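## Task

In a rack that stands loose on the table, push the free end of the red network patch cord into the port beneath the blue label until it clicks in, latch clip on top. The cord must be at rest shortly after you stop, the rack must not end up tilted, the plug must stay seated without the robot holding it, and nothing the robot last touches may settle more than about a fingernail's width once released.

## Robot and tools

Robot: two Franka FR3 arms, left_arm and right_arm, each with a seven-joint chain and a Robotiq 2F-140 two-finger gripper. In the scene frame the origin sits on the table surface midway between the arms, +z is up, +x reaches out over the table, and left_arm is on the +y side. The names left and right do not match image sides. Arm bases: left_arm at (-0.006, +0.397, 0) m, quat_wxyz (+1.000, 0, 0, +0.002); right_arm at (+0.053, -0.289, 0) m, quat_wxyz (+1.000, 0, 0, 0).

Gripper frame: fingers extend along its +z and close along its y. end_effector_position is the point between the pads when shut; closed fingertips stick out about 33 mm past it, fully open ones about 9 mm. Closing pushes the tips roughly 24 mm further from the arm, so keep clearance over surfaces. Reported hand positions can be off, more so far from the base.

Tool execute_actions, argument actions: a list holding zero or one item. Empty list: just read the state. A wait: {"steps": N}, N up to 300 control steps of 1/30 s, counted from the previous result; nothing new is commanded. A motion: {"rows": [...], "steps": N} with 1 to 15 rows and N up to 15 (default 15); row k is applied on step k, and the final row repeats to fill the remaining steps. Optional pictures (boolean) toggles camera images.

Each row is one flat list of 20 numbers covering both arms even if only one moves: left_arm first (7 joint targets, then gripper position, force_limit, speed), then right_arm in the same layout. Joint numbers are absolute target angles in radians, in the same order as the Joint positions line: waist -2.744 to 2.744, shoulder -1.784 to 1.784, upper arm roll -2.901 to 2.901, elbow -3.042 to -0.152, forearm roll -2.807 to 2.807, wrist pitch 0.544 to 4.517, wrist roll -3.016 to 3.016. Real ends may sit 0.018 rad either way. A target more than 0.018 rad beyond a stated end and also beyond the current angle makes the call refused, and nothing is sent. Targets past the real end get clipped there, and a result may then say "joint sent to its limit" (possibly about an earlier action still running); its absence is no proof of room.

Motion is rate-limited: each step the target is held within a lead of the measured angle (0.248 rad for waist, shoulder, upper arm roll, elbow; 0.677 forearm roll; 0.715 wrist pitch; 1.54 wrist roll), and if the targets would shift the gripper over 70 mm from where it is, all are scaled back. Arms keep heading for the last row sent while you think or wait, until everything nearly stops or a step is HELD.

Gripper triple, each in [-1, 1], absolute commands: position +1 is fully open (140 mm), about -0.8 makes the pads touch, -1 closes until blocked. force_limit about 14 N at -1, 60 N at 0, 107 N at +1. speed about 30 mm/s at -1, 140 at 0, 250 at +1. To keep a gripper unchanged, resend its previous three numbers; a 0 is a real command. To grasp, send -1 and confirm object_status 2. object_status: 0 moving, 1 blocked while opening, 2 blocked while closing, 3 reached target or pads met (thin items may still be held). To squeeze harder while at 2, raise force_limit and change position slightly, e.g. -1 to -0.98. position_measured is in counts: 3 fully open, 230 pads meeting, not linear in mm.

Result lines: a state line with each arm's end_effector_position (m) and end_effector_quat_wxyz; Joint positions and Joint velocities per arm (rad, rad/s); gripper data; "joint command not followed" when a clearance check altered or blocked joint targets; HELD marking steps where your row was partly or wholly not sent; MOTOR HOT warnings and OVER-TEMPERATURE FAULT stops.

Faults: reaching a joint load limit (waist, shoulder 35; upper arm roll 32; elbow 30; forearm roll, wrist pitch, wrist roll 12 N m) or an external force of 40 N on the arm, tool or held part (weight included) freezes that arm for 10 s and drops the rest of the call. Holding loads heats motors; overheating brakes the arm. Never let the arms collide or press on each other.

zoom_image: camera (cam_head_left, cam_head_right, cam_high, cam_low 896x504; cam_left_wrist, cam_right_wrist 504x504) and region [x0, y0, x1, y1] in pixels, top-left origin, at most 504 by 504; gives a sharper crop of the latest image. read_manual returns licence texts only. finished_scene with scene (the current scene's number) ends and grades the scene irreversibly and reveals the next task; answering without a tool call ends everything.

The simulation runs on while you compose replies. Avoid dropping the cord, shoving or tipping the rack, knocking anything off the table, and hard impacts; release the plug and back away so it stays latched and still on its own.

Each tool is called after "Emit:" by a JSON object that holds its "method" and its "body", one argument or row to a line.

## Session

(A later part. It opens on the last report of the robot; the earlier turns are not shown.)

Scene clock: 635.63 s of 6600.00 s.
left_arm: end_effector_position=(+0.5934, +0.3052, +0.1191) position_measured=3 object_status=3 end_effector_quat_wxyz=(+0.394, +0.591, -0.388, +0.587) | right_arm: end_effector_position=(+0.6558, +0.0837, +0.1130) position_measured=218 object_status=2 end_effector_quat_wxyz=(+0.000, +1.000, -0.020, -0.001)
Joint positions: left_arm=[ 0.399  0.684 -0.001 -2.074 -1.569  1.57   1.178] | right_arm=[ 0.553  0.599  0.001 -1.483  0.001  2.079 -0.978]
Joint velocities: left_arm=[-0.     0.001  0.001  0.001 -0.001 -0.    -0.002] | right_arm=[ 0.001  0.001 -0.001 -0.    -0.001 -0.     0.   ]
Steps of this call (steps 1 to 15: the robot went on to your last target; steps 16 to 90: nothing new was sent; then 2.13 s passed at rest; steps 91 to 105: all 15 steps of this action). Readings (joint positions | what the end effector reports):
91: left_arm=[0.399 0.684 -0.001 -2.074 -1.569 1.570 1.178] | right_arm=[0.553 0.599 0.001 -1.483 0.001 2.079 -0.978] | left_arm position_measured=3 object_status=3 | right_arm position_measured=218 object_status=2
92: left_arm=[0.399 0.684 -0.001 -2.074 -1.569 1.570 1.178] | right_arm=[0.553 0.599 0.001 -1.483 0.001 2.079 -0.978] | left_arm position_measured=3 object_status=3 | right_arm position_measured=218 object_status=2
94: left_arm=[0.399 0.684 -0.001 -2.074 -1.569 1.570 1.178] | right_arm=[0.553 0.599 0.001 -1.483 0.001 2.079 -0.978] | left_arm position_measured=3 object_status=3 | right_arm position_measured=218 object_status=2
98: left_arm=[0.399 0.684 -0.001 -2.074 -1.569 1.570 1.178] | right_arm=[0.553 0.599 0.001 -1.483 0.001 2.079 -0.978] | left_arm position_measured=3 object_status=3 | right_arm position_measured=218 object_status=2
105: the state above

Emit:
{"method": "execute_actions", "body": {
  "actions": [
    {"rows":[[0.399,0.6825,0,-2.073,-1.5708,1.5708,1.1847,1,0,0,0.5495,0.592,0,-1.478,0,2.085,-0.982,-1,0.4,-0.6],[0.399,0.6825,0,-2.073,-1.5708,1.5708,1.1847,1,0,0,0.5495,0.5915,0,-1.478,0,2.084,-0.982,-1,0.4,-0.6],[0.399,0.6825,0,-2.073,-1.5708,1.5708,1.1847,1,0,0,0.5495,0.591,0,-1.478,0,2.083,-0.982,-1,0.4,-0.6]],"steps":15}
  ]
}}

Emit:
{"method": "zoom_image", "body": {
  "camera": "cam_left_wrist",
  "region": [235, 200, 295, 250]
}}

Scene clock: 641.57 s of 6600.00 s.
left_arm: end_effector_position=(+0.5934, +0.3052, +0.1191) position_measured=3 object_status=3 end_effector_quat_wxyz=(+0.394, +0.591, -0.388, +0.587) | right_arm: end_effector_position=(+0.6557, +0.0836, +0.1136) position_measured=218 object_status=2 end_effector_quat_wxyz=(+0.000, +1.000, -0.020, -0.001)
Joint positions: left_arm=[ 0.399  0.684 -0.001 -2.074 -1.569  1.57   1.178] | right_arm=[ 0.553  0.598  0.001 -1.483  0.001  2.078 -0.978]
Joint velocities: left_arm=[-0.     0.    -0.     0.    -0.001  0.     0.001] | right_arm=[ 0.001 -0.002  0.    -0.    -0.     0.001  0.001]
Steps of this call (steps 1 to 15: the robot went on to your last target; steps 16 to 90: nothing new was sent; then 2.43 s passed at rest; steps 91 to 105: all 15 steps of this action). Readings (joint positions | what the end effector reports):
91: left_arm=[0.399 0.684 -0.001 -2.074 -1.569 1.570 1.178] | right_arm=[0.553 0.599 0.001 -1.483 0.001 2.079 -0.978] | left_arm position_measured=3 object_status=3 | right_arm position_measured=218 object_status=2
92: left_arm=[0.399 0.684 -0.001 -2.074 -1.569 1.570 1.178] | right_arm=[0.553 0.599 0.001 -1.483 0.001 2.079 -0.978] | left_arm position_measured=3 object_status=3 | right_arm position_measured=218 object_status=2
94: left_arm=[0.399 0.684 -0.001 -2.074 -1.569 1.570 1.178] | right_arm=[0.553 0.598 0.001 -1.483 0.001 2.078 -0.978] | left_arm position_measured=3 object_status=3 | right_arm position_measured=218 object_status=2
98: left_arm=[0.399 0.684 -0.001 -2.074 -1.569 1.570 1.178] | right_arm=[0.553 0.598 0.001 -1.483 0.001 2.078 -0.978] | left_arm position_measured=3 object_status=3 | right_arm position_measured=218 object_status=2
105: the state above

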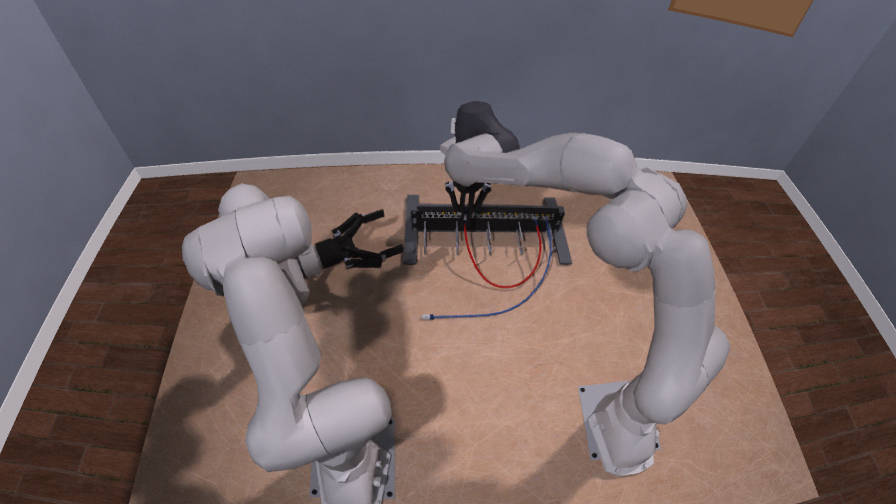

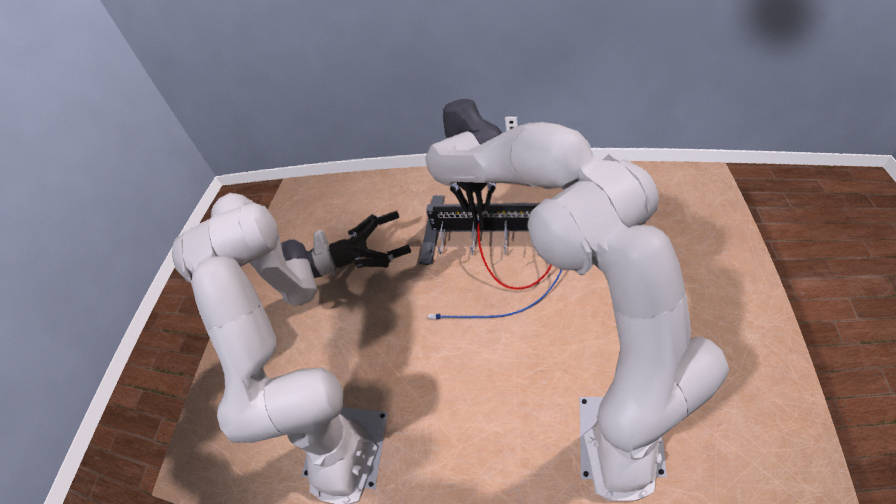

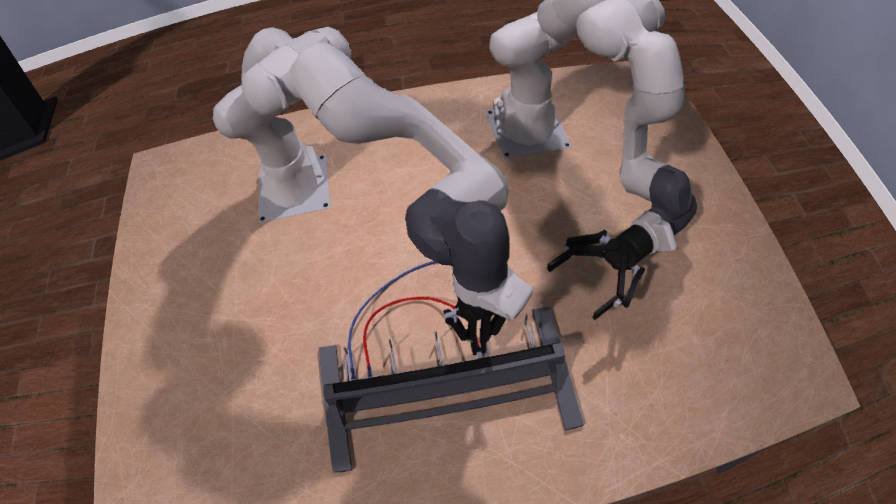

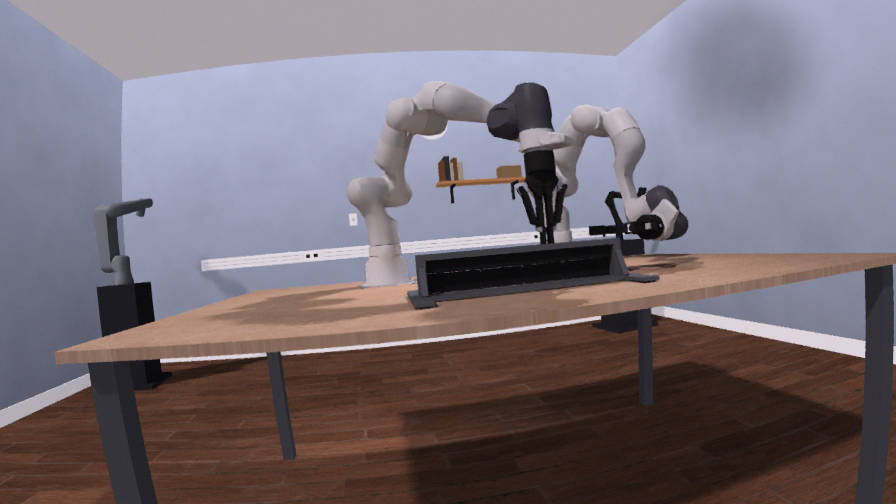

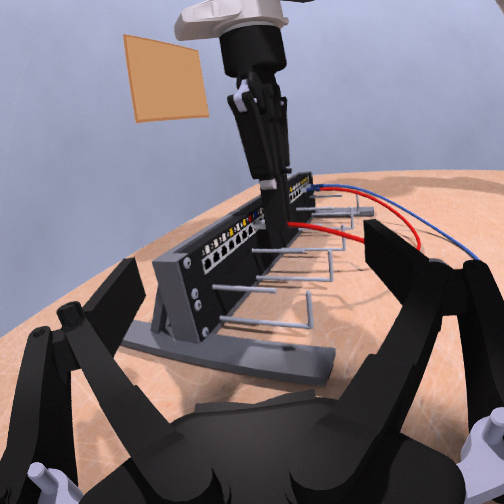

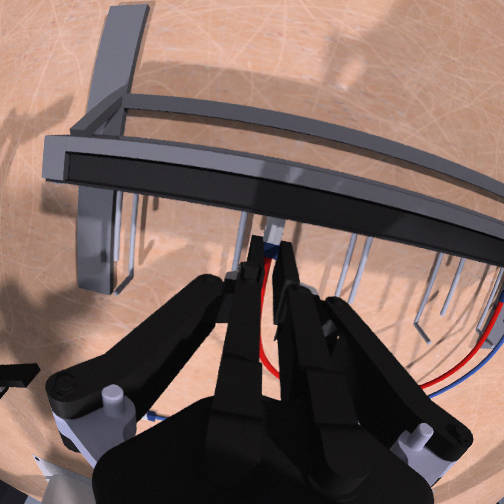

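Region (235, 200, 295, 250) of cam_left_wrist's 504x504 image, scaled by 8.400, with more detail than that image has.

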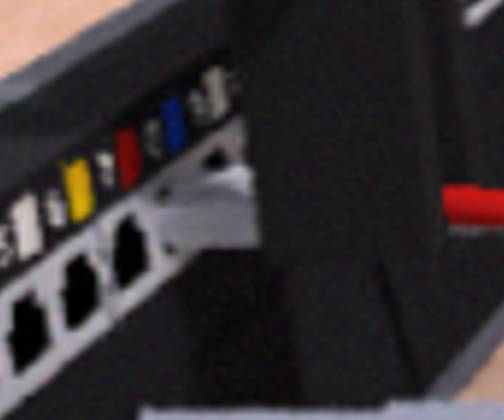

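Emit:
{"method": "execute_actions", "body": {
  "actions": [
    {"rows":[[0.39,0.68,0,-2.072,-1.5708,1.5708,1.18,-0.75,0,0.5,0.553,0.598,0,-1.485,0,2.078,-0.978,-1,0.4,-0.6],[0.375,0.678,0,-2.07,-1.5708,1.5708,1.176,-0.75,0,0.5,0.554,0.596,0,-1.489,0,2.080,-0.976,-1,0.4,-0.6],[0.355,0.675,0,-2.068,-1.5708,1.5708,1.172,-0.75,0,0.5,0.555,0.594,0,-1.493,0,2.083,-0.974,-1,0.4,-0.6],[0.335,0.672,0,-2.066,-1.5708,1.5708,1.168,-0.75,0,0.5,0.556,0.591,0,-1.497,0,2.086,-0.972,-1,0.4,-0.6],[0.315,0.669,0,-2.064,-1.5708,1.5708,1.164,-0.75,0,0.5,0.557,0.588,0,-1.501,0,2.089,-0.970,-1,0.4,-0.6],[0.295,0.666,0,-2.062,-1.5708,1.5708,1.16,-0.75,0,0.5,0.558,0.585,0,-1.505,0,2.092,-0.968,-1,0.4,-0.6],[0.275,0.663,0,-2.06,-1.5708,1.5708,1.156,-0.75,0,0.5,0.558,0.585,0,-1.505,0,2.093,-0.968,-1,0.4,-0.6],[0.255,0.66,0,-2.058,-1.5708,1.5708,1.152,-0.75,0,0.5,0.558,0.585,0,-1.505,0,2.093,-0.968,-1,0.4,-0.6],[0.235,0.658,0,-2.056,-1.5708,1.5708,1.148,-0.75,0,0.5,0.558,0.585,0,-1.505,0,2.093,-0.968,-1,0.4,-0.6],[0.215,0.656,0,-2.054,-1.5708,1.5708,1.144,-0.75,0,0.5,0.558,0.585,0,-1.505,0,2.093,-0.968,-1,0.4,-0.6],[0.195,0.655,0,-2.052,-1.5708,1.5708,1.14,-0.75,0,0.5,0.558,0.585,0,-1.505,0,2.093,-0.968,-1,0.4,-0.6],[0.175,0.655,0,-2.052,-1.5708,1.5708,1.136,-0.75,0,0.5,0.558,0.585,0,-1.505,0,2.093,-0.968,-1,0.4,-0.6],[0.155,0.655,0,-2.052,-1.5708,1.5708,1.136,-0.75,0,0.5,0.558,0.585,0,-1.505,0,2.093,-0.968,-1,0.4,-0.6],[0.135,0.655,0,-2.052,-1.5708,1.5708,1.136,-0.75,0,0.5,0.558,0.585,0,-1.505,0,2.093,-0.968,-1,0.4,-0.6],[0.117,0.655,0,-2.052,-1.5708,1.5708,1.136,-0.75,0,0.5,0.558,0.585,0,-1.505,0,2.093,-0.968,-1,0.4,-0.6]],"steps":15}
  ],
  "pictures": false
}}

Emit:
{"method": "execute_actions", "body": {
  "actions": [
    {"steps":25}
  ]
}}

Scene clock: 685.37 s of 6600.00 s.
left_arm: end_effector_position=(+0.5688, +0.1682, +0.1390) position_measured=149 object_status=0 end_effector_quat_wxyz=(+0.452, +0.534, -0.464, +0.543) | right_arm: end_effector_position=(+0.6520, +0.0848, +0.1132) position_measured=218 object_status=2 end_effector_quat_wxyz=(-0.000, +1.000, -0.020, -0.000)
Joint positions: left_arm=[ 0.159  0.655  0.    -2.053 -1.569  1.572  1.158] | right_arm=[ 0.557  0.587  0.001 -1.502  0.001  2.089 -0.974]
Joint velocities: left_arm=[-0.56  -0.005 -0.033  0.005  0.001 -0.002 -0.05 ] | right_arm=[ 0.001 -0.002 -0.002 -0.002 -0.001  0.009  0.005]
Steps of this call (steps 1 to 15: the robot went on to your last target; steps 16 to 90: nothing new was sent; then 40.30 s passed at rest; steps 91 to 105: all 15 steps of this action). Readings (joint positions | what the end effector reports):
91: left_arm=[0.398 0.684 -0.000 -2.074 -1.569 1.570 1.178] | right_arm=[0.553 0.598 0.001 -1.483 0.001 2.078 -0.978] | left_arm position_measured=3 object_status=0 | right_arm position_measured=218 object_status=2
92: left_arm=[0.394 0.683 0.002 -2.074 -1.569 1.571 1.178] | right_arm=[0.553 0.598 0.001 -1.484 0.001 2.078 -0.978] | left_arm position_measured=12 object_status=0 | right_arm position_measured=218 object_status=2
94: left_arm=[0.373 0.680 0.005 -2.071 -1.569 1.572 1.177] | right_arm=[0.553 0.596 0.001 -1.489 0.001 2.079 -0.978] | left_arm position_measured=33 object_status=0 | right_arm position_measured=218 object_status=2
98: left_arm=[0.301 0.669 0.004 -2.064 -1.569 1.572 1.173] | right_arm=[0.556 0.590 0.001 -1.500 0.001 2.085 -0.976] | left_arm position_measured=75 object_status=0 | right_arm position_measured=218 object_status=2
105: the state above

Scene clock: 686.20 s of 6600.00 s.
left_arm: end_effector_position=(+0.5581, +0.1430, +0.1397) position_measured=223 object_status=3 end_effector_quat_wxyz=(+0.469, +0.526, -0.472, +0.530) | right_arm: end_effector_position=(+0.6522, +0.0850, +0.1132) position_measured=218 object_status=2 end_effector_quat_wxyz=(-0.001, +1.000, -0.021, +0.000)
Joint positions: left_arm=[ 0.116  0.655 -0.001 -2.053 -1.569  1.57   1.144] | right_arm=[ 0.557  0.587  0.001 -1.503  0.001  2.091 -0.972]
Joint velocities: left_arm=[-0.001  0.001  0.001  0.    -0.     0.001 -0.004] | right_arm=[ 0.    -0.003 -0.002 -0.    -0.001 -0.001 -0.001]
Steps of this call (steps 1 to 25: the robot went on to your last target). Readings (joint positions | what the end effector reports):
1: left_arm=[0.142 0.655 -0.002 -2.053 -1.569 1.571 1.157] | right_arm=[0.557 0.587 0.001 -1.502 0.001 2.090 -0.974] | left_arm position_measured=159 object_status=0 | right_arm position_measured=218 object_status=2
2: left_arm=[0.130 0.655 -0.004 -2.053 -1.569 1.571 1.155] | right_arm=[0.557 0.587 0.001 -1.502 0.001 2.090 -0.974] | left_arm position_measured=170 object_status=0 | right_arm position_measured=218 object_status=2
4: left_arm=[0.118 0.655 -0.006 -2.053 -1.569 1.570 1.153] | right_arm=[0.557 0.587 0.001 -1.503 0.001 2.090 -0.974] | left_arm position_measured=191 object_status=0 | right_arm position_measured=218 object_status=2
8: left_arm=[0.116 0.655 -0.003 -2.053 -1.569 1.570 1.150] | right_arm=[0.557 0.587 0.001 -1.503 0.001 2.090 -0.973] | left_arm position_measured=223 object_status=0 | right_arm position_measured=218 object_status=2
25: the state above

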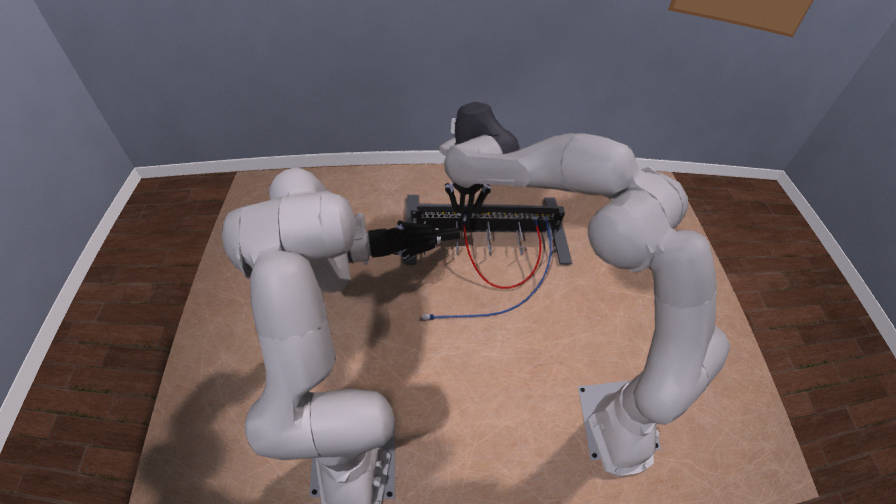

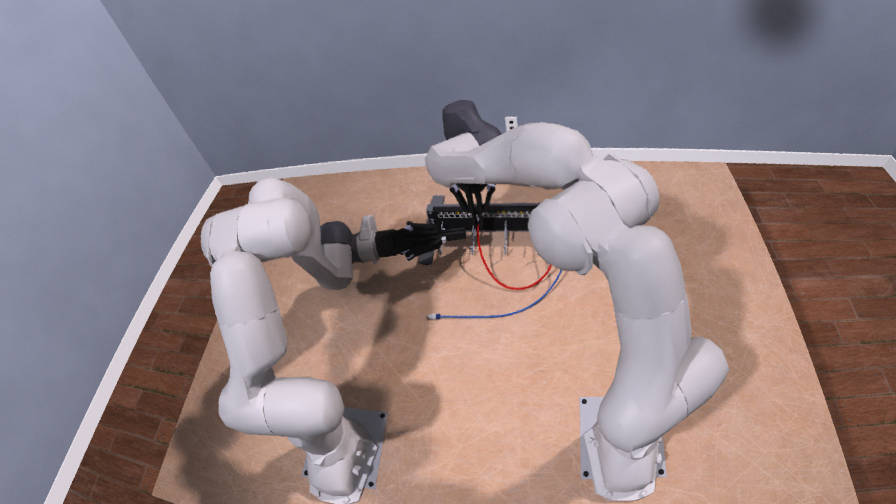

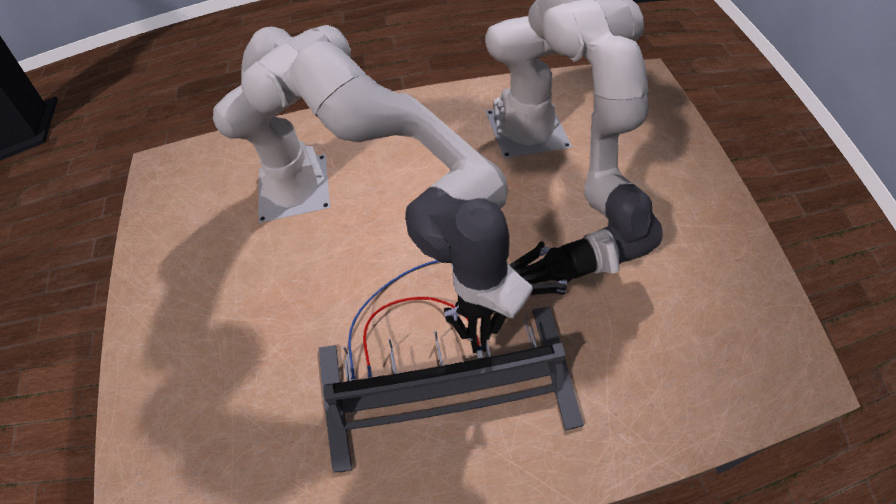

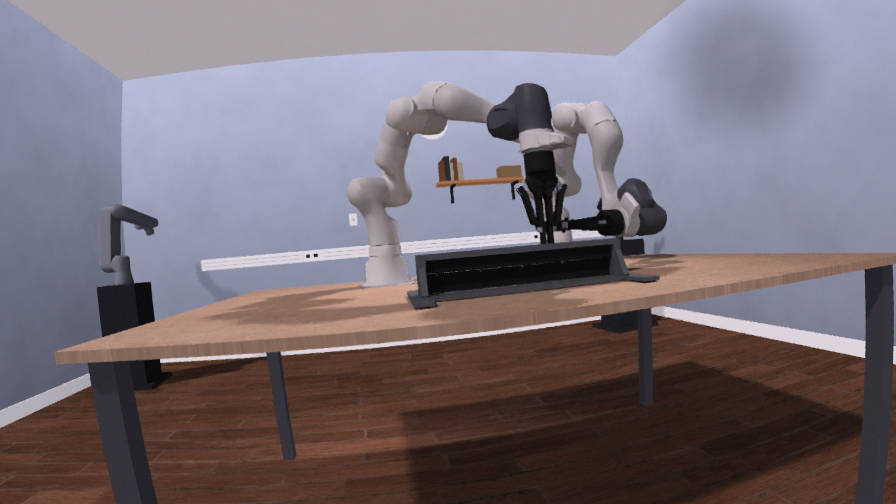

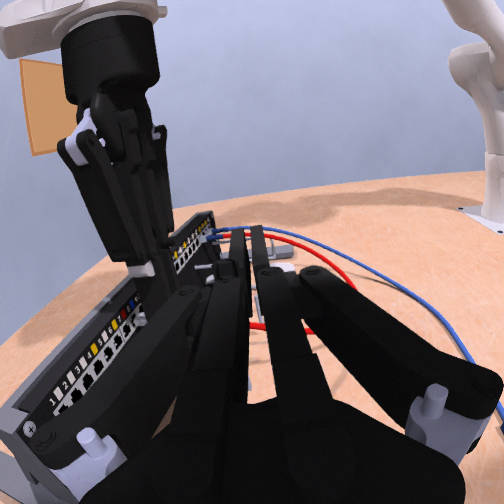

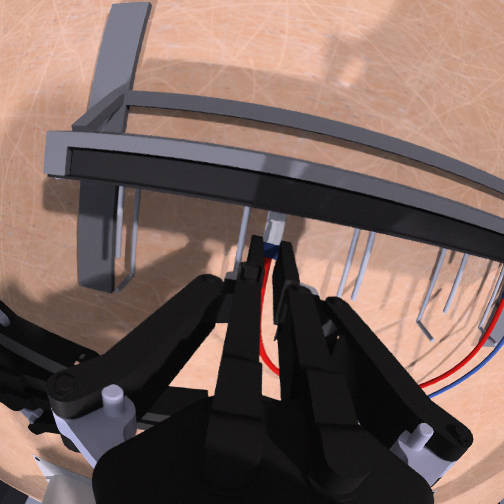

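Emit:
{"method": "execute_actions", "body": {
  "actions": [
    {"rows":[[0.117,0.655,0,-2.052,-1.5708,1.5708,0.75,-0.75,0,0.5,0.558,0.585,0,-1.505,0,2.093,-0.968,-1,0.4,-0.6]],"steps":15}
  ],
  "pictures": false
}}

Emit:
{"method": "execute_actions", "body": {
  "actions": [
    {"steps":25}
  ]
}}

Scene clock: 694.60 s of 6600.00 s.
left_arm: end_effector_position=(+0.5581, +0.1431, +0.1397) position_measured=223 object_status=3 end_effector_quat_wxyz=(+0.545, +0.593, -0.384, +0.451) | right_arm: end_effector_position=(+0.6522, +0.0850, +0.1131) position_measured=218 object_status=2 end_effector_quat_wxyz=(-0.001, +1.000, -0.021, +0.000)
Joint positions: left_arm=[ 0.116  0.655 -0.001 -2.053 -1.569  1.57   0.832] | right_arm=[ 0.557  0.587  0.001 -1.503  0.001  2.091 -0.972]
Joint velocities: left_arm=[ 0.    -0.     0.    -0.002 -0.001 -0.001 -0.249] | right_arm=[ 0.001  0.     0.002 -0.     0.001 -0.     0.001]
Steps of this call (steps 1 to 15: the robot went on to your last target; steps 16 to 90: nothing new was sent; then 4.90 s passed at rest; steps 91 to 105: all 15 steps of this action). Readings (joint positions | what the end effector reports):
91: left_arm=[0.116 0.655 -0.001 -2.053 -1.569 1.570 1.106] | right_arm=[0.557 0.587 0.001 -1.503 0.001 2.091 -0.972] | left_arm position_measured=223 object_status=3 | right_arm position_measured=218 object_status=2
92: left_arm=[0.116 0.655 -0.001 -2.053 -1.569 1.570 1.070] | right_arm=[0.557 0.587 0.001 -1.503 0.001 2.091 -0.972] | left_arm position_measured=223 object_status=3 | right_arm position_measured=218 object_status=2
94: left_arm=[0.116 0.655 -0.001 -2.053 -1.569 1.570 1.009] | right_arm=[0.557 0.587 0.001 -1.503 0.001 2.091 -0.972] | left_arm position_measured=223 object_status=3 | right_arm position_measured=218 object_status=2
98: left_arm=[0.116 0.655 -0.001 -2.053 -1.569 1.570 0.919] | right_arm=[0.557 0.587 0.001 -1.503 0.001 2.091 -0.972] | left_arm position_measured=223 object_status=3 | right_arm position_measured=218 object_status=2
105: the state above

Scene clock: 695.43 s of 6600.00 s.
left_arm: end_effector_position=(+0.5581, +0.1431, +0.1397) position_measured=223 object_status=3 end_effector_quat_wxyz=(+0.561, +0.606, -0.363, +0.431) | right_arm: end_effector_position=(+0.6522, +0.0850, +0.1131) position_measured=218 object_status=2 end_effector_quat_wxyz=(-0.001, +1.000, -0.021, +0.000)
Joint positions: left_arm=[ 0.116  0.655 -0.001 -2.053 -1.569  1.57   0.762] | right_arm=[ 0.557  0.587  0.001 -1.503  0.001  2.091 -0.972]
Joint velocities: left_arm=[ 0.     0.001 -0.001  0.    -0.001 -0.001 -0.015] | right_arm=[ 0.001  0.     0.     0.     0.    -0.     0.   ]
Steps of this call (steps 1 to 25: the robot went on to your last target). Readings (joint positions | what the end effector reports):
1: left_arm=[0.116 0.655 -0.001 -2.053 -1.569 1.570 0.825] | right_arm=[0.557 0.587 0.001 -1.503 0.001 2.091 -0.972] | left_arm position_measured=223 object_status=3 | right_arm position_measured=218 object_status=2
2: left_arm=[0.116 0.655 -0.001 -2.053 -1.569 1.570 0.818] | right_arm=[0.557 0.587 0.001 -1.503 0.001 2.091 -0.972] | left_arm position_measured=223 object_status=3 | right_arm position_measured=218 object_status=2
4: left_arm=[0.116 0.655 -0.001 -2.053 -1.569 1.570 0.806] | right_arm=[0.557 0.587 0.001 -1.503 0.001 2.091 -0.972] | left_arm position_measured=223 object_status=3 | right_arm position_measured=218 object_status=2
8: left_arm=[0.116 0.655 -0.001 -2.053 -1.569 1.570 0.788] | right_arm=[0.557 0.587 0.001 -1.503 0.001 2.091 -0.972] | left_arm position_measured=223 object_status=3 | right_arm position_measured=218 object_status=2
25: the state above

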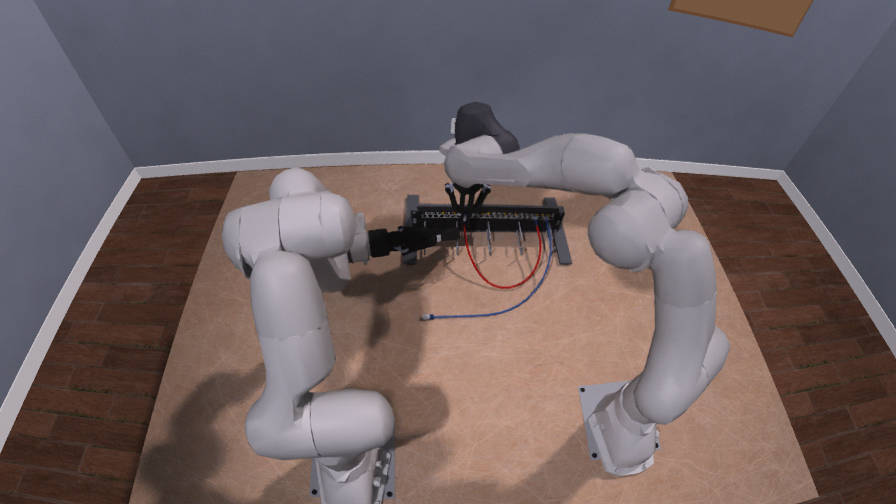

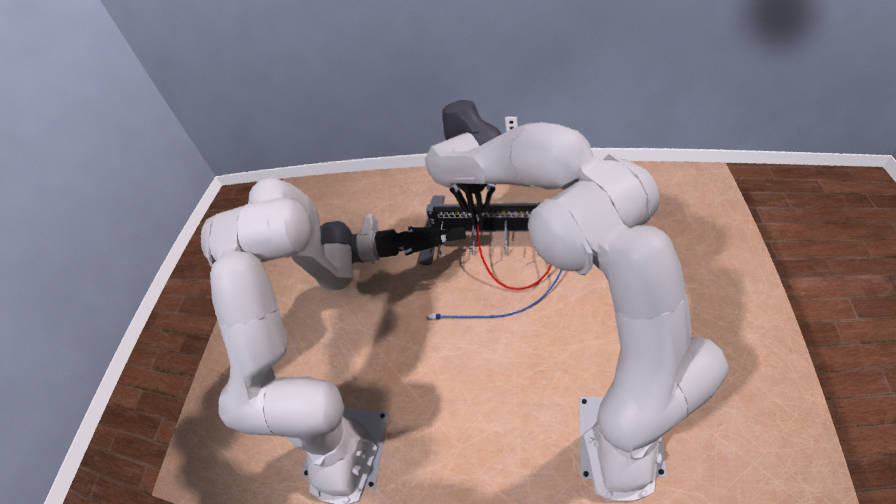

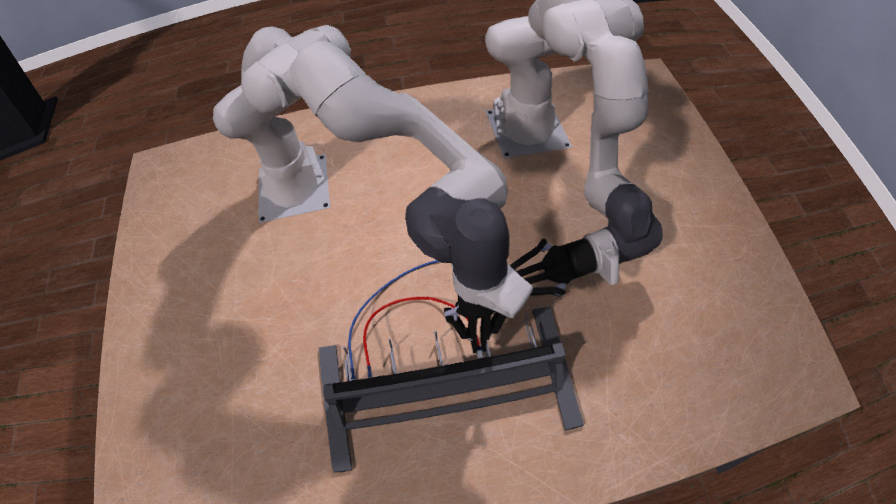

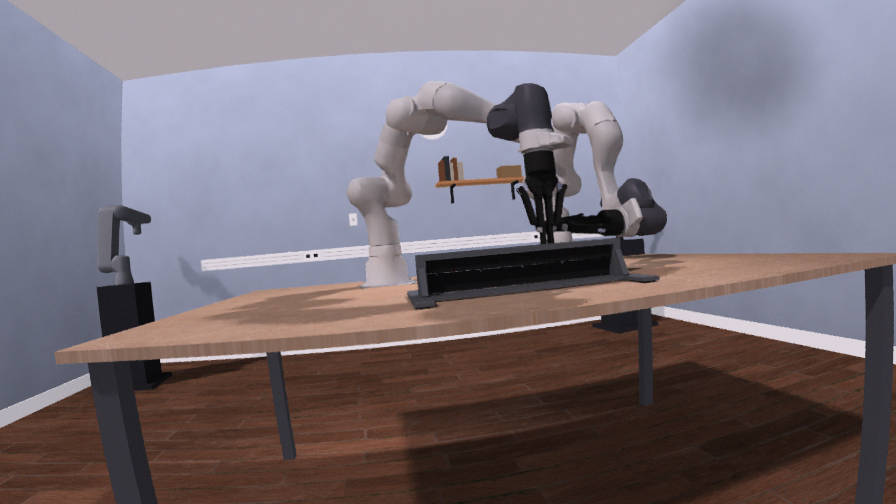

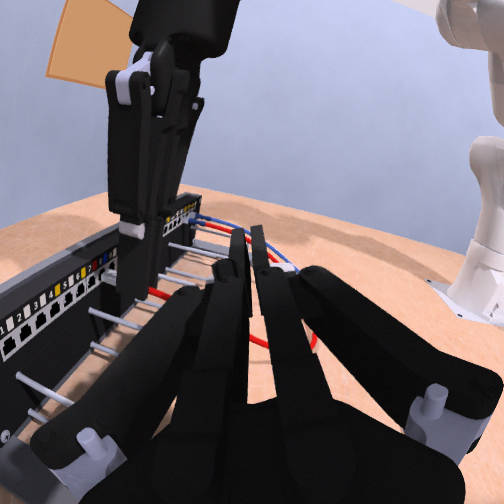

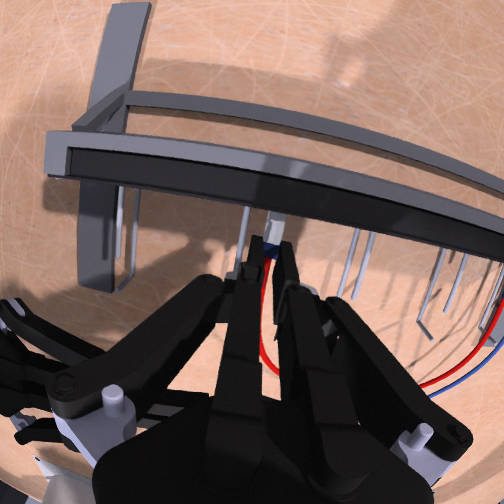

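Emit:
{"method": "zoom_image", "body": {
  "camera": "cam_left_wrist",
  "region": [75, 250, 130, 296]
}}

Emit:
{"method": "zoom_image", "body": {
  "camera": "cam_right_wrist",
  "region": [240, 200, 310, 270]
}}

Region (75, 250, 130, 296) of cam_left_wrist's 504x504 image, scaled by 9.164, with more detail than that image has; it fills the top 422 rows of this view, and the rest is white.

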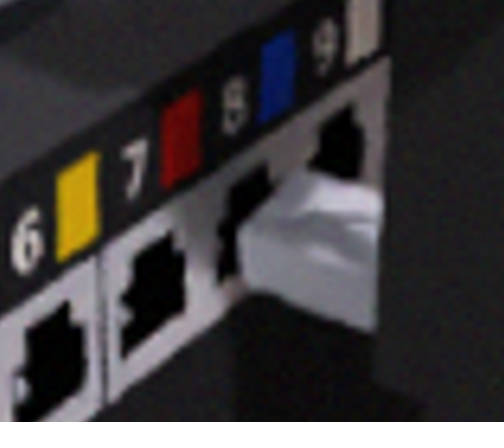

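Region (240, 200, 310, 270) of cam_right_wrist's 504x504 image, scaled by 7.200, with more detail than that image has.

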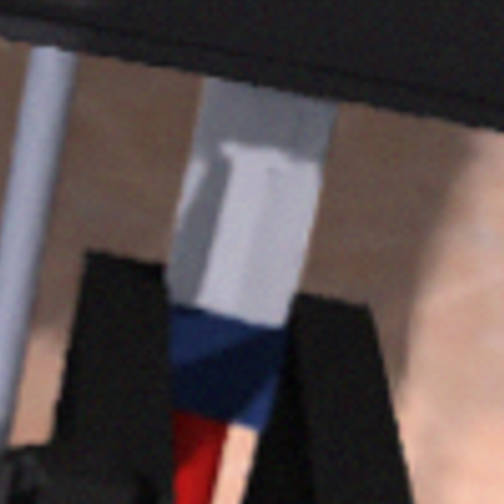

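Emit:
{"method": "execute_actions", "body": {
  "actions": [
    {"rows":[[0.117,0.655,0,-2.052,-1.5708,1.5708,0.75,-0.75,0,0.5,0.555,0.588,0,-1.502,0,2.090,-0.975,-1,0.4,-0.6],[0.117,0.655,0,-2.052,-1.5708,1.5708,0.75,-0.75,0,0.5,0.5535,0.589,0,-1.500,0,2.089,-0.977,-1,0.4,-0.6],[0.117,0.655,0,-2.052,-1.5708,1.5708,0.75,-0.75,0,0.5,0.5525,0.590,0,-1.499,0,2.088,-0.979,-1,0.4,-0.6],[0.117,0.655,0,-2.052,-1.5708,1.5708,0.75,-0.75,0,0.5,0.552,0.591,0,-1.4975,0,2.087,-0.979,-1,0.4,-0.6],[0.117,0.655,0,-2.052,-1.5708,1.5708,0.75,-0.75,0,0.5,0.552,0.592,0,-1.496,0,2.0865,-0.979,-1,0.4,-0.6],[0.117,0.655,0,-2.052,-1.5708,1.5708,0.75,-0.75,0,0.5,0.552,0.593,0,-1.4945,0,2.086,-0.979,-1,0.4,-0.6],[0.117,0.655,0,-2.052,-1.5708,1.5708,0.75,-0.75,0,0.5,0.552,0.594,0,-1.493,0,2.0855,-0.979,-1,0.4,-0.6]],"steps":15}
  ],
  "pictures": false
}}

Emit:
{"method": "execute_actions", "body": {
  "actions": [
    {"steps":15}
  ]
}}

Emit:
{"method": "zoom_image", "body": {
  "camera": "cam_left_wrist",
  "region": [75, 250, 130, 296]
}}

Scene clock: 713.10 s of 6600.00 s.
left_arm: end_effector_position=(+0.5581, +0.1431, +0.1397) position_measured=223 object_status=3 end_effector_quat_wxyz=(+0.562, +0.607, -0.362, +0.430) | right_arm: end_effector_position=(+0.6546, +0.0836, +0.1127) position_measured=218 object_status=2 end_effector_quat_wxyz=(-0.001, +1.000, -0.022, -0.000)
Joint positions: left_arm=[ 0.116  0.655 -0.001 -2.053 -1.569  1.57   0.757] | right_arm=[ 0.553  0.592  0.001 -1.496  0.001  2.088 -0.974]
Joint velocities: left_arm=[ 0.    -0.001 -0.002  0.     0.    -0.     0.001] | right_arm=[-0.    -0.     0.001  0.002  0.001 -0.002 -0.001]
Steps of this call (steps 1 to 30: the robot went on to your last target; steps 31 to 90: nothing new was sent; then 14.17 s passed at rest; steps 91 to 105: all 15 steps of this action). Readings (joint positions | what the end effector reports):
91: left_arm=[0.116 0.655 -0.001 -2.053 -1.569 1.570 0.757] | right_arm=[0.557 0.587 0.001 -1.503 0.001 2.091 -0.972] | left_arm position_measured=223 object_status=3 | right_arm position_measured=218 object_status=2
92: left_arm=[0.116 0.655 -0.001 -2.053 -1.569 1.570 0.757] | right_arm=[0.557 0.587 0.001 -1.503 0.001 2.091 -0.972] | left_arm position_measured=223 object_status=3 | right_arm position_measured=218 object_status=2
94: left_arm=[0.116 0.655 -0.001 -2.053 -1.569 1.570 0.757] | right_arm=[0.556 0.588 0.001 -1.502 0.001 2.091 -0.973] | left_arm position_measured=223 object_status=3 | right_arm position_measured=218 object_status=2
98: left_arm=[0.116 0.655 -0.001 -2.053 -1.569 1.570 0.757] | right_arm=[0.554 0.591 0.001 -1.497 0.001 2.089 -0.973] | left_arm position_measured=223 object_status=3 | right_arm position_measured=218 object_status=2
105: the state above

Scene clock: 713.60 s of 6600.00 s.
left_arm: end_effector_position=(+0.5581, +0.1431, +0.1397) position_measured=223 object_status=3 end_effector_quat_wxyz=(+0.562, +0.607, -0.362, +0.430) | right_arm: end_effector_position=(+0.6546, +0.0836, +0.1128) position_measured=218 object_status=2 end_effector_quat_wxyz=(-0.001, +1.000, -0.022, -0.000)
Joint positions: left_arm=[ 0.116  0.655 -0.001 -2.053 -1.569  1.57   0.757] | right_arm=[ 0.553  0.592  0.001 -1.495  0.001  2.088 -0.975]
Joint velocities: left_arm=[ 0.    -0.     0.     0.002 -0.001  0.    -0.   ] | right_arm=[ 0.001  0.     0.001  0.001 -0.001  0.001  0.001]
Steps of this call (steps 1 to 15: the robot went on to your last target). Readings (joint positions | what the end effector reports):
1: left_arm=[0.116 0.655 -0.001 -2.053 -1.569 1.570 0.757] | right_arm=[0.553 0.592 0.001 -1.495 0.001 2.088 -0.974] | left_arm position_measured=223 object_status=3 | right_arm position_measured=218 object_status=2
2: left_arm=[0.116 0.655 -0.001 -2.053 -1.569 1.570 0.757] | right_arm=[0.553 0.592 0.001 -1.495 0.001 2.088 -0.974] | left_arm position_measured=223 object_status=3 | right_arm position_measured=218 object_status=2
4: left_arm=[0.116 0.655 -0.001 -2.053 -1.569 1.570 0.757] | right_arm=[0.553 0.592 0.001 -1.495 0.001 2.088 -0.974] | left_arm position_measured=223 object_status=3 | right_arm position_measured=218 object_status=2
8: left_arm=[0.116 0.655 -0.001 -2.053 -1.569 1.570 0.757] | right_arm=[0.553 0.592 0.001 -1.495 0.001 2.088 -0.974] | left_arm position_measured=223 object_status=3 | right_arm position_measured=218 object_status=2
15: the state above
All arms were judged still, so your last target was given up. Only a new action makes them travel on or press farther. Fingers that are still opening or closing keep moving.

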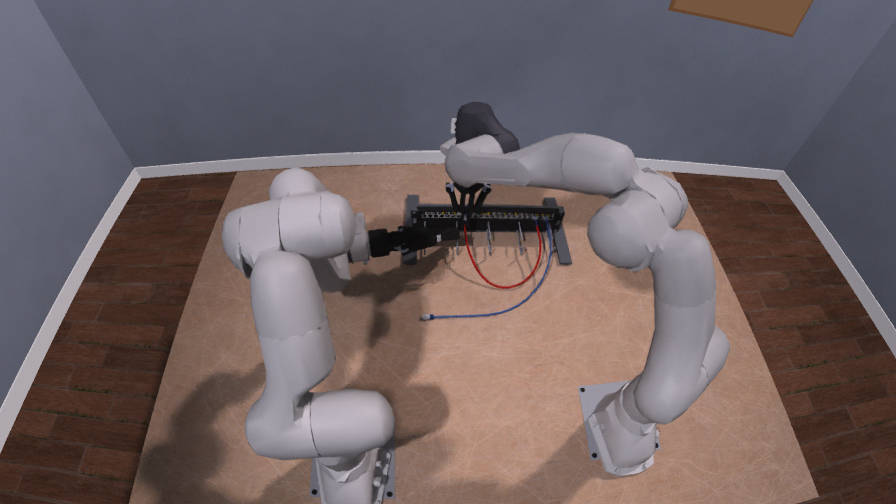

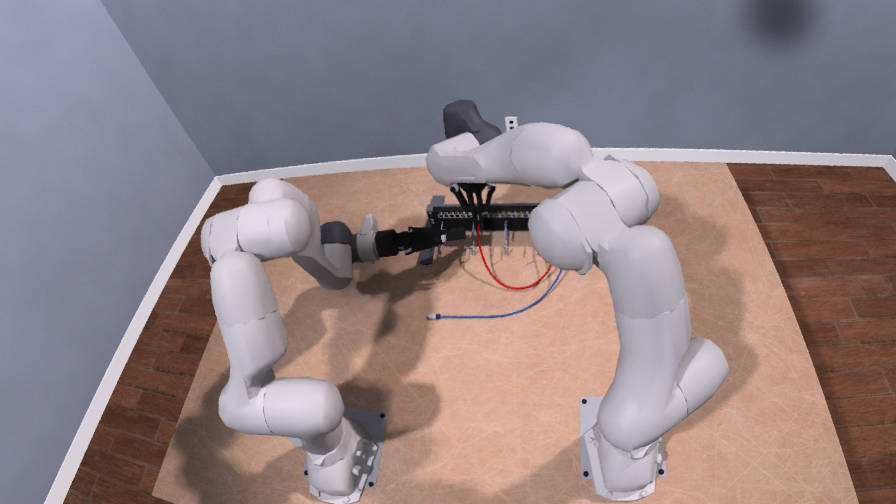

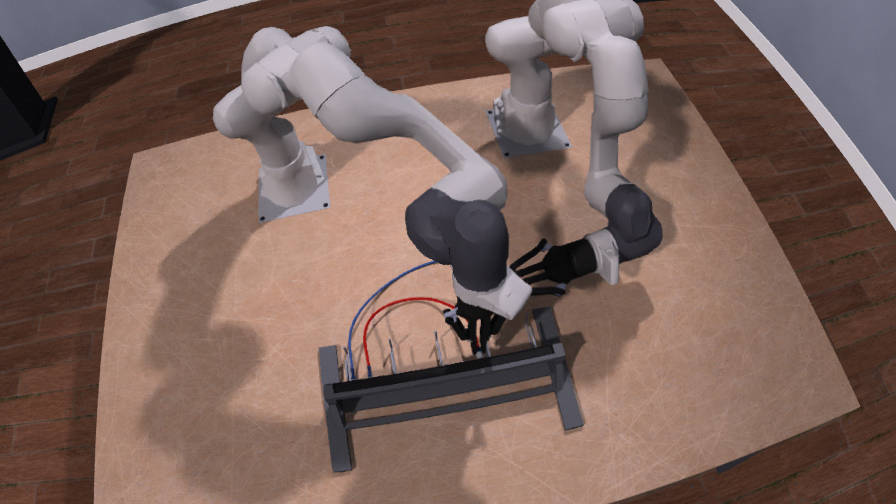

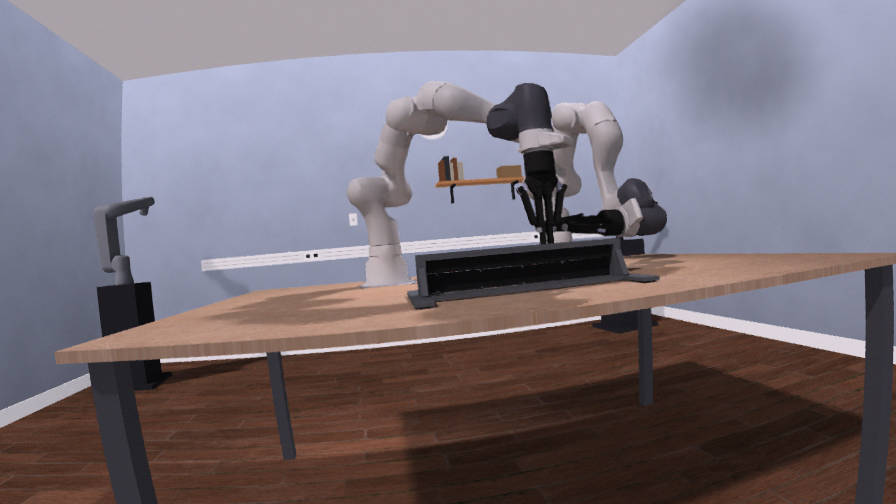

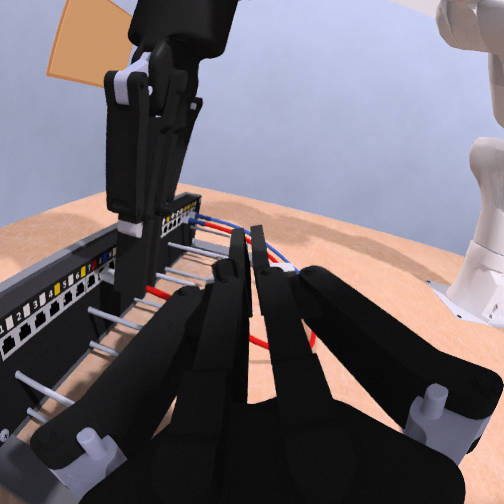

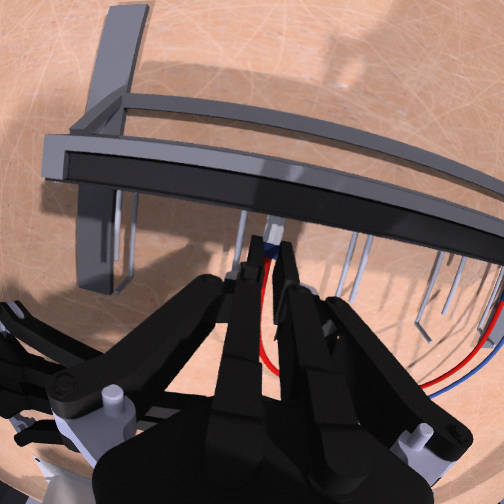

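Region (75, 250, 130, 296) of cam_left_wrist's 504x504 image, scaled by 9.164, with more detail than that image has; it fills the top 422 rows of this view, and the rest is white.

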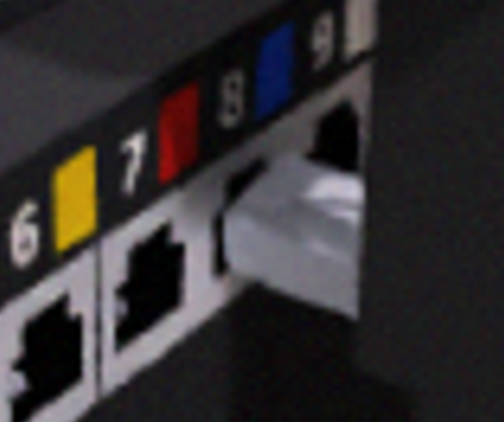

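Emit:
{"method": "execute_actions", "body": {
  "actions": [
    {"rows":[[0.117,0.655,0,-2.052,-1.5708,1.5708,0.75,-0.75,0,0.5,0.551,0.5955,0,-1.492,0,2.0855,-0.979,-1,0.4,-0.6],[0.117,0.655,0,-2.052,-1.5708,1.5708,0.75,-0.75,0,0.5,0.5505,0.5965,0,-1.4905,0,2.085,-0.979,-1,0.4,-0.6],[0.117,0.655,0,-2.052,-1.5708,1.5708,0.75,-0.75,0,0.5,0.550,0.5975,0,-1.489,0,2.085,-0.980,-1,0.4,-0.6],[0.117,0.655,0,-2.052,-1.5708,1.5708,0.75,-0.75,0,0.5,0.550,0.598,0,-1.4875,0,2.085,-0.980,-1,0.4,-0.6],[0.117,0.655,0,-2.052,-1.5708,1.5708,0.75,-0.75,0,0.5,0.5497,0.5982,0,-1.4865,0,2.086,-0.980,-1,0.4,-0.6]],"steps":15}
  ],
  "pictures": false
}}

Scene clock: 743.90 s of 6600.00 s.
left_arm: end_effector_position=(+0.5581, +0.1431, +0.1397) position_measured=223 object_status=3 end_effector_quat_wxyz=(+0.562, +0.607, -0.362, +0.430) | right_arm: end_effector_position=(+0.6557, +0.0833, +0.1124) position_measured=218 object_status=2 end_effector_quat_wxyz=(-0.001, +1.000, -0.022, -0.000)
Joint positions: left_arm=[ 0.116  0.655 -0.001 -2.053 -1.569  1.57   0.757] | right_arm=[ 0.552  0.596  0.001 -1.49   0.001  2.086 -0.976]
Joint velocities: left_arm=[ 0. -0. -0. -0. -0.  0.  0.] | right_arm=[-0.     0.001  0.001  0.001  0.    -0.001 -0.   ]
Steps of this call (steps 1 to 90: nothing new was sent; then 26.80 s passed at rest; steps 91 to 105: all 15 steps of this action). Readings (joint positions | what the end effector reports):
91: left_arm=[0.116 0.655 -0.001 -2.053 -1.569 1.570 0.757] | right_arm=[0.553 0.592 0.001 -1.495 0.001 2.088 -0.975] | left_arm position_measured=223 object_status=3 | right_arm position_measured=218 object_status=2
92: left_arm=[0.116 0.655 -0.001 -2.053 -1.569 1.570 0.757] | right_arm=[0.553 0.593 0.001 -1.494 0.001 2.088 -0.975] | left_arm position_measured=223 object_status=3 | right_arm position_measured=218 object_status=2
94: left_arm=[0.116 0.655 -0.001 -2.053 -1.569 1.570 0.757] | right_arm=[0.552 0.594 0.001 -1.492 0.001 2.088 -0.975] | left_arm position_measured=223 object_status=3 | right_arm position_measured=218 object_status=2
98: left_arm=[0.116 0.655 -0.001 -2.053 -1.569 1.570 0.757] | right_arm=[0.552 0.596 0.001 -1.490 0.001 2.086 -0.975] | left_arm position_measured=223 object_status=3 | right_arm position_measured=218 object_status=2
105: the state above


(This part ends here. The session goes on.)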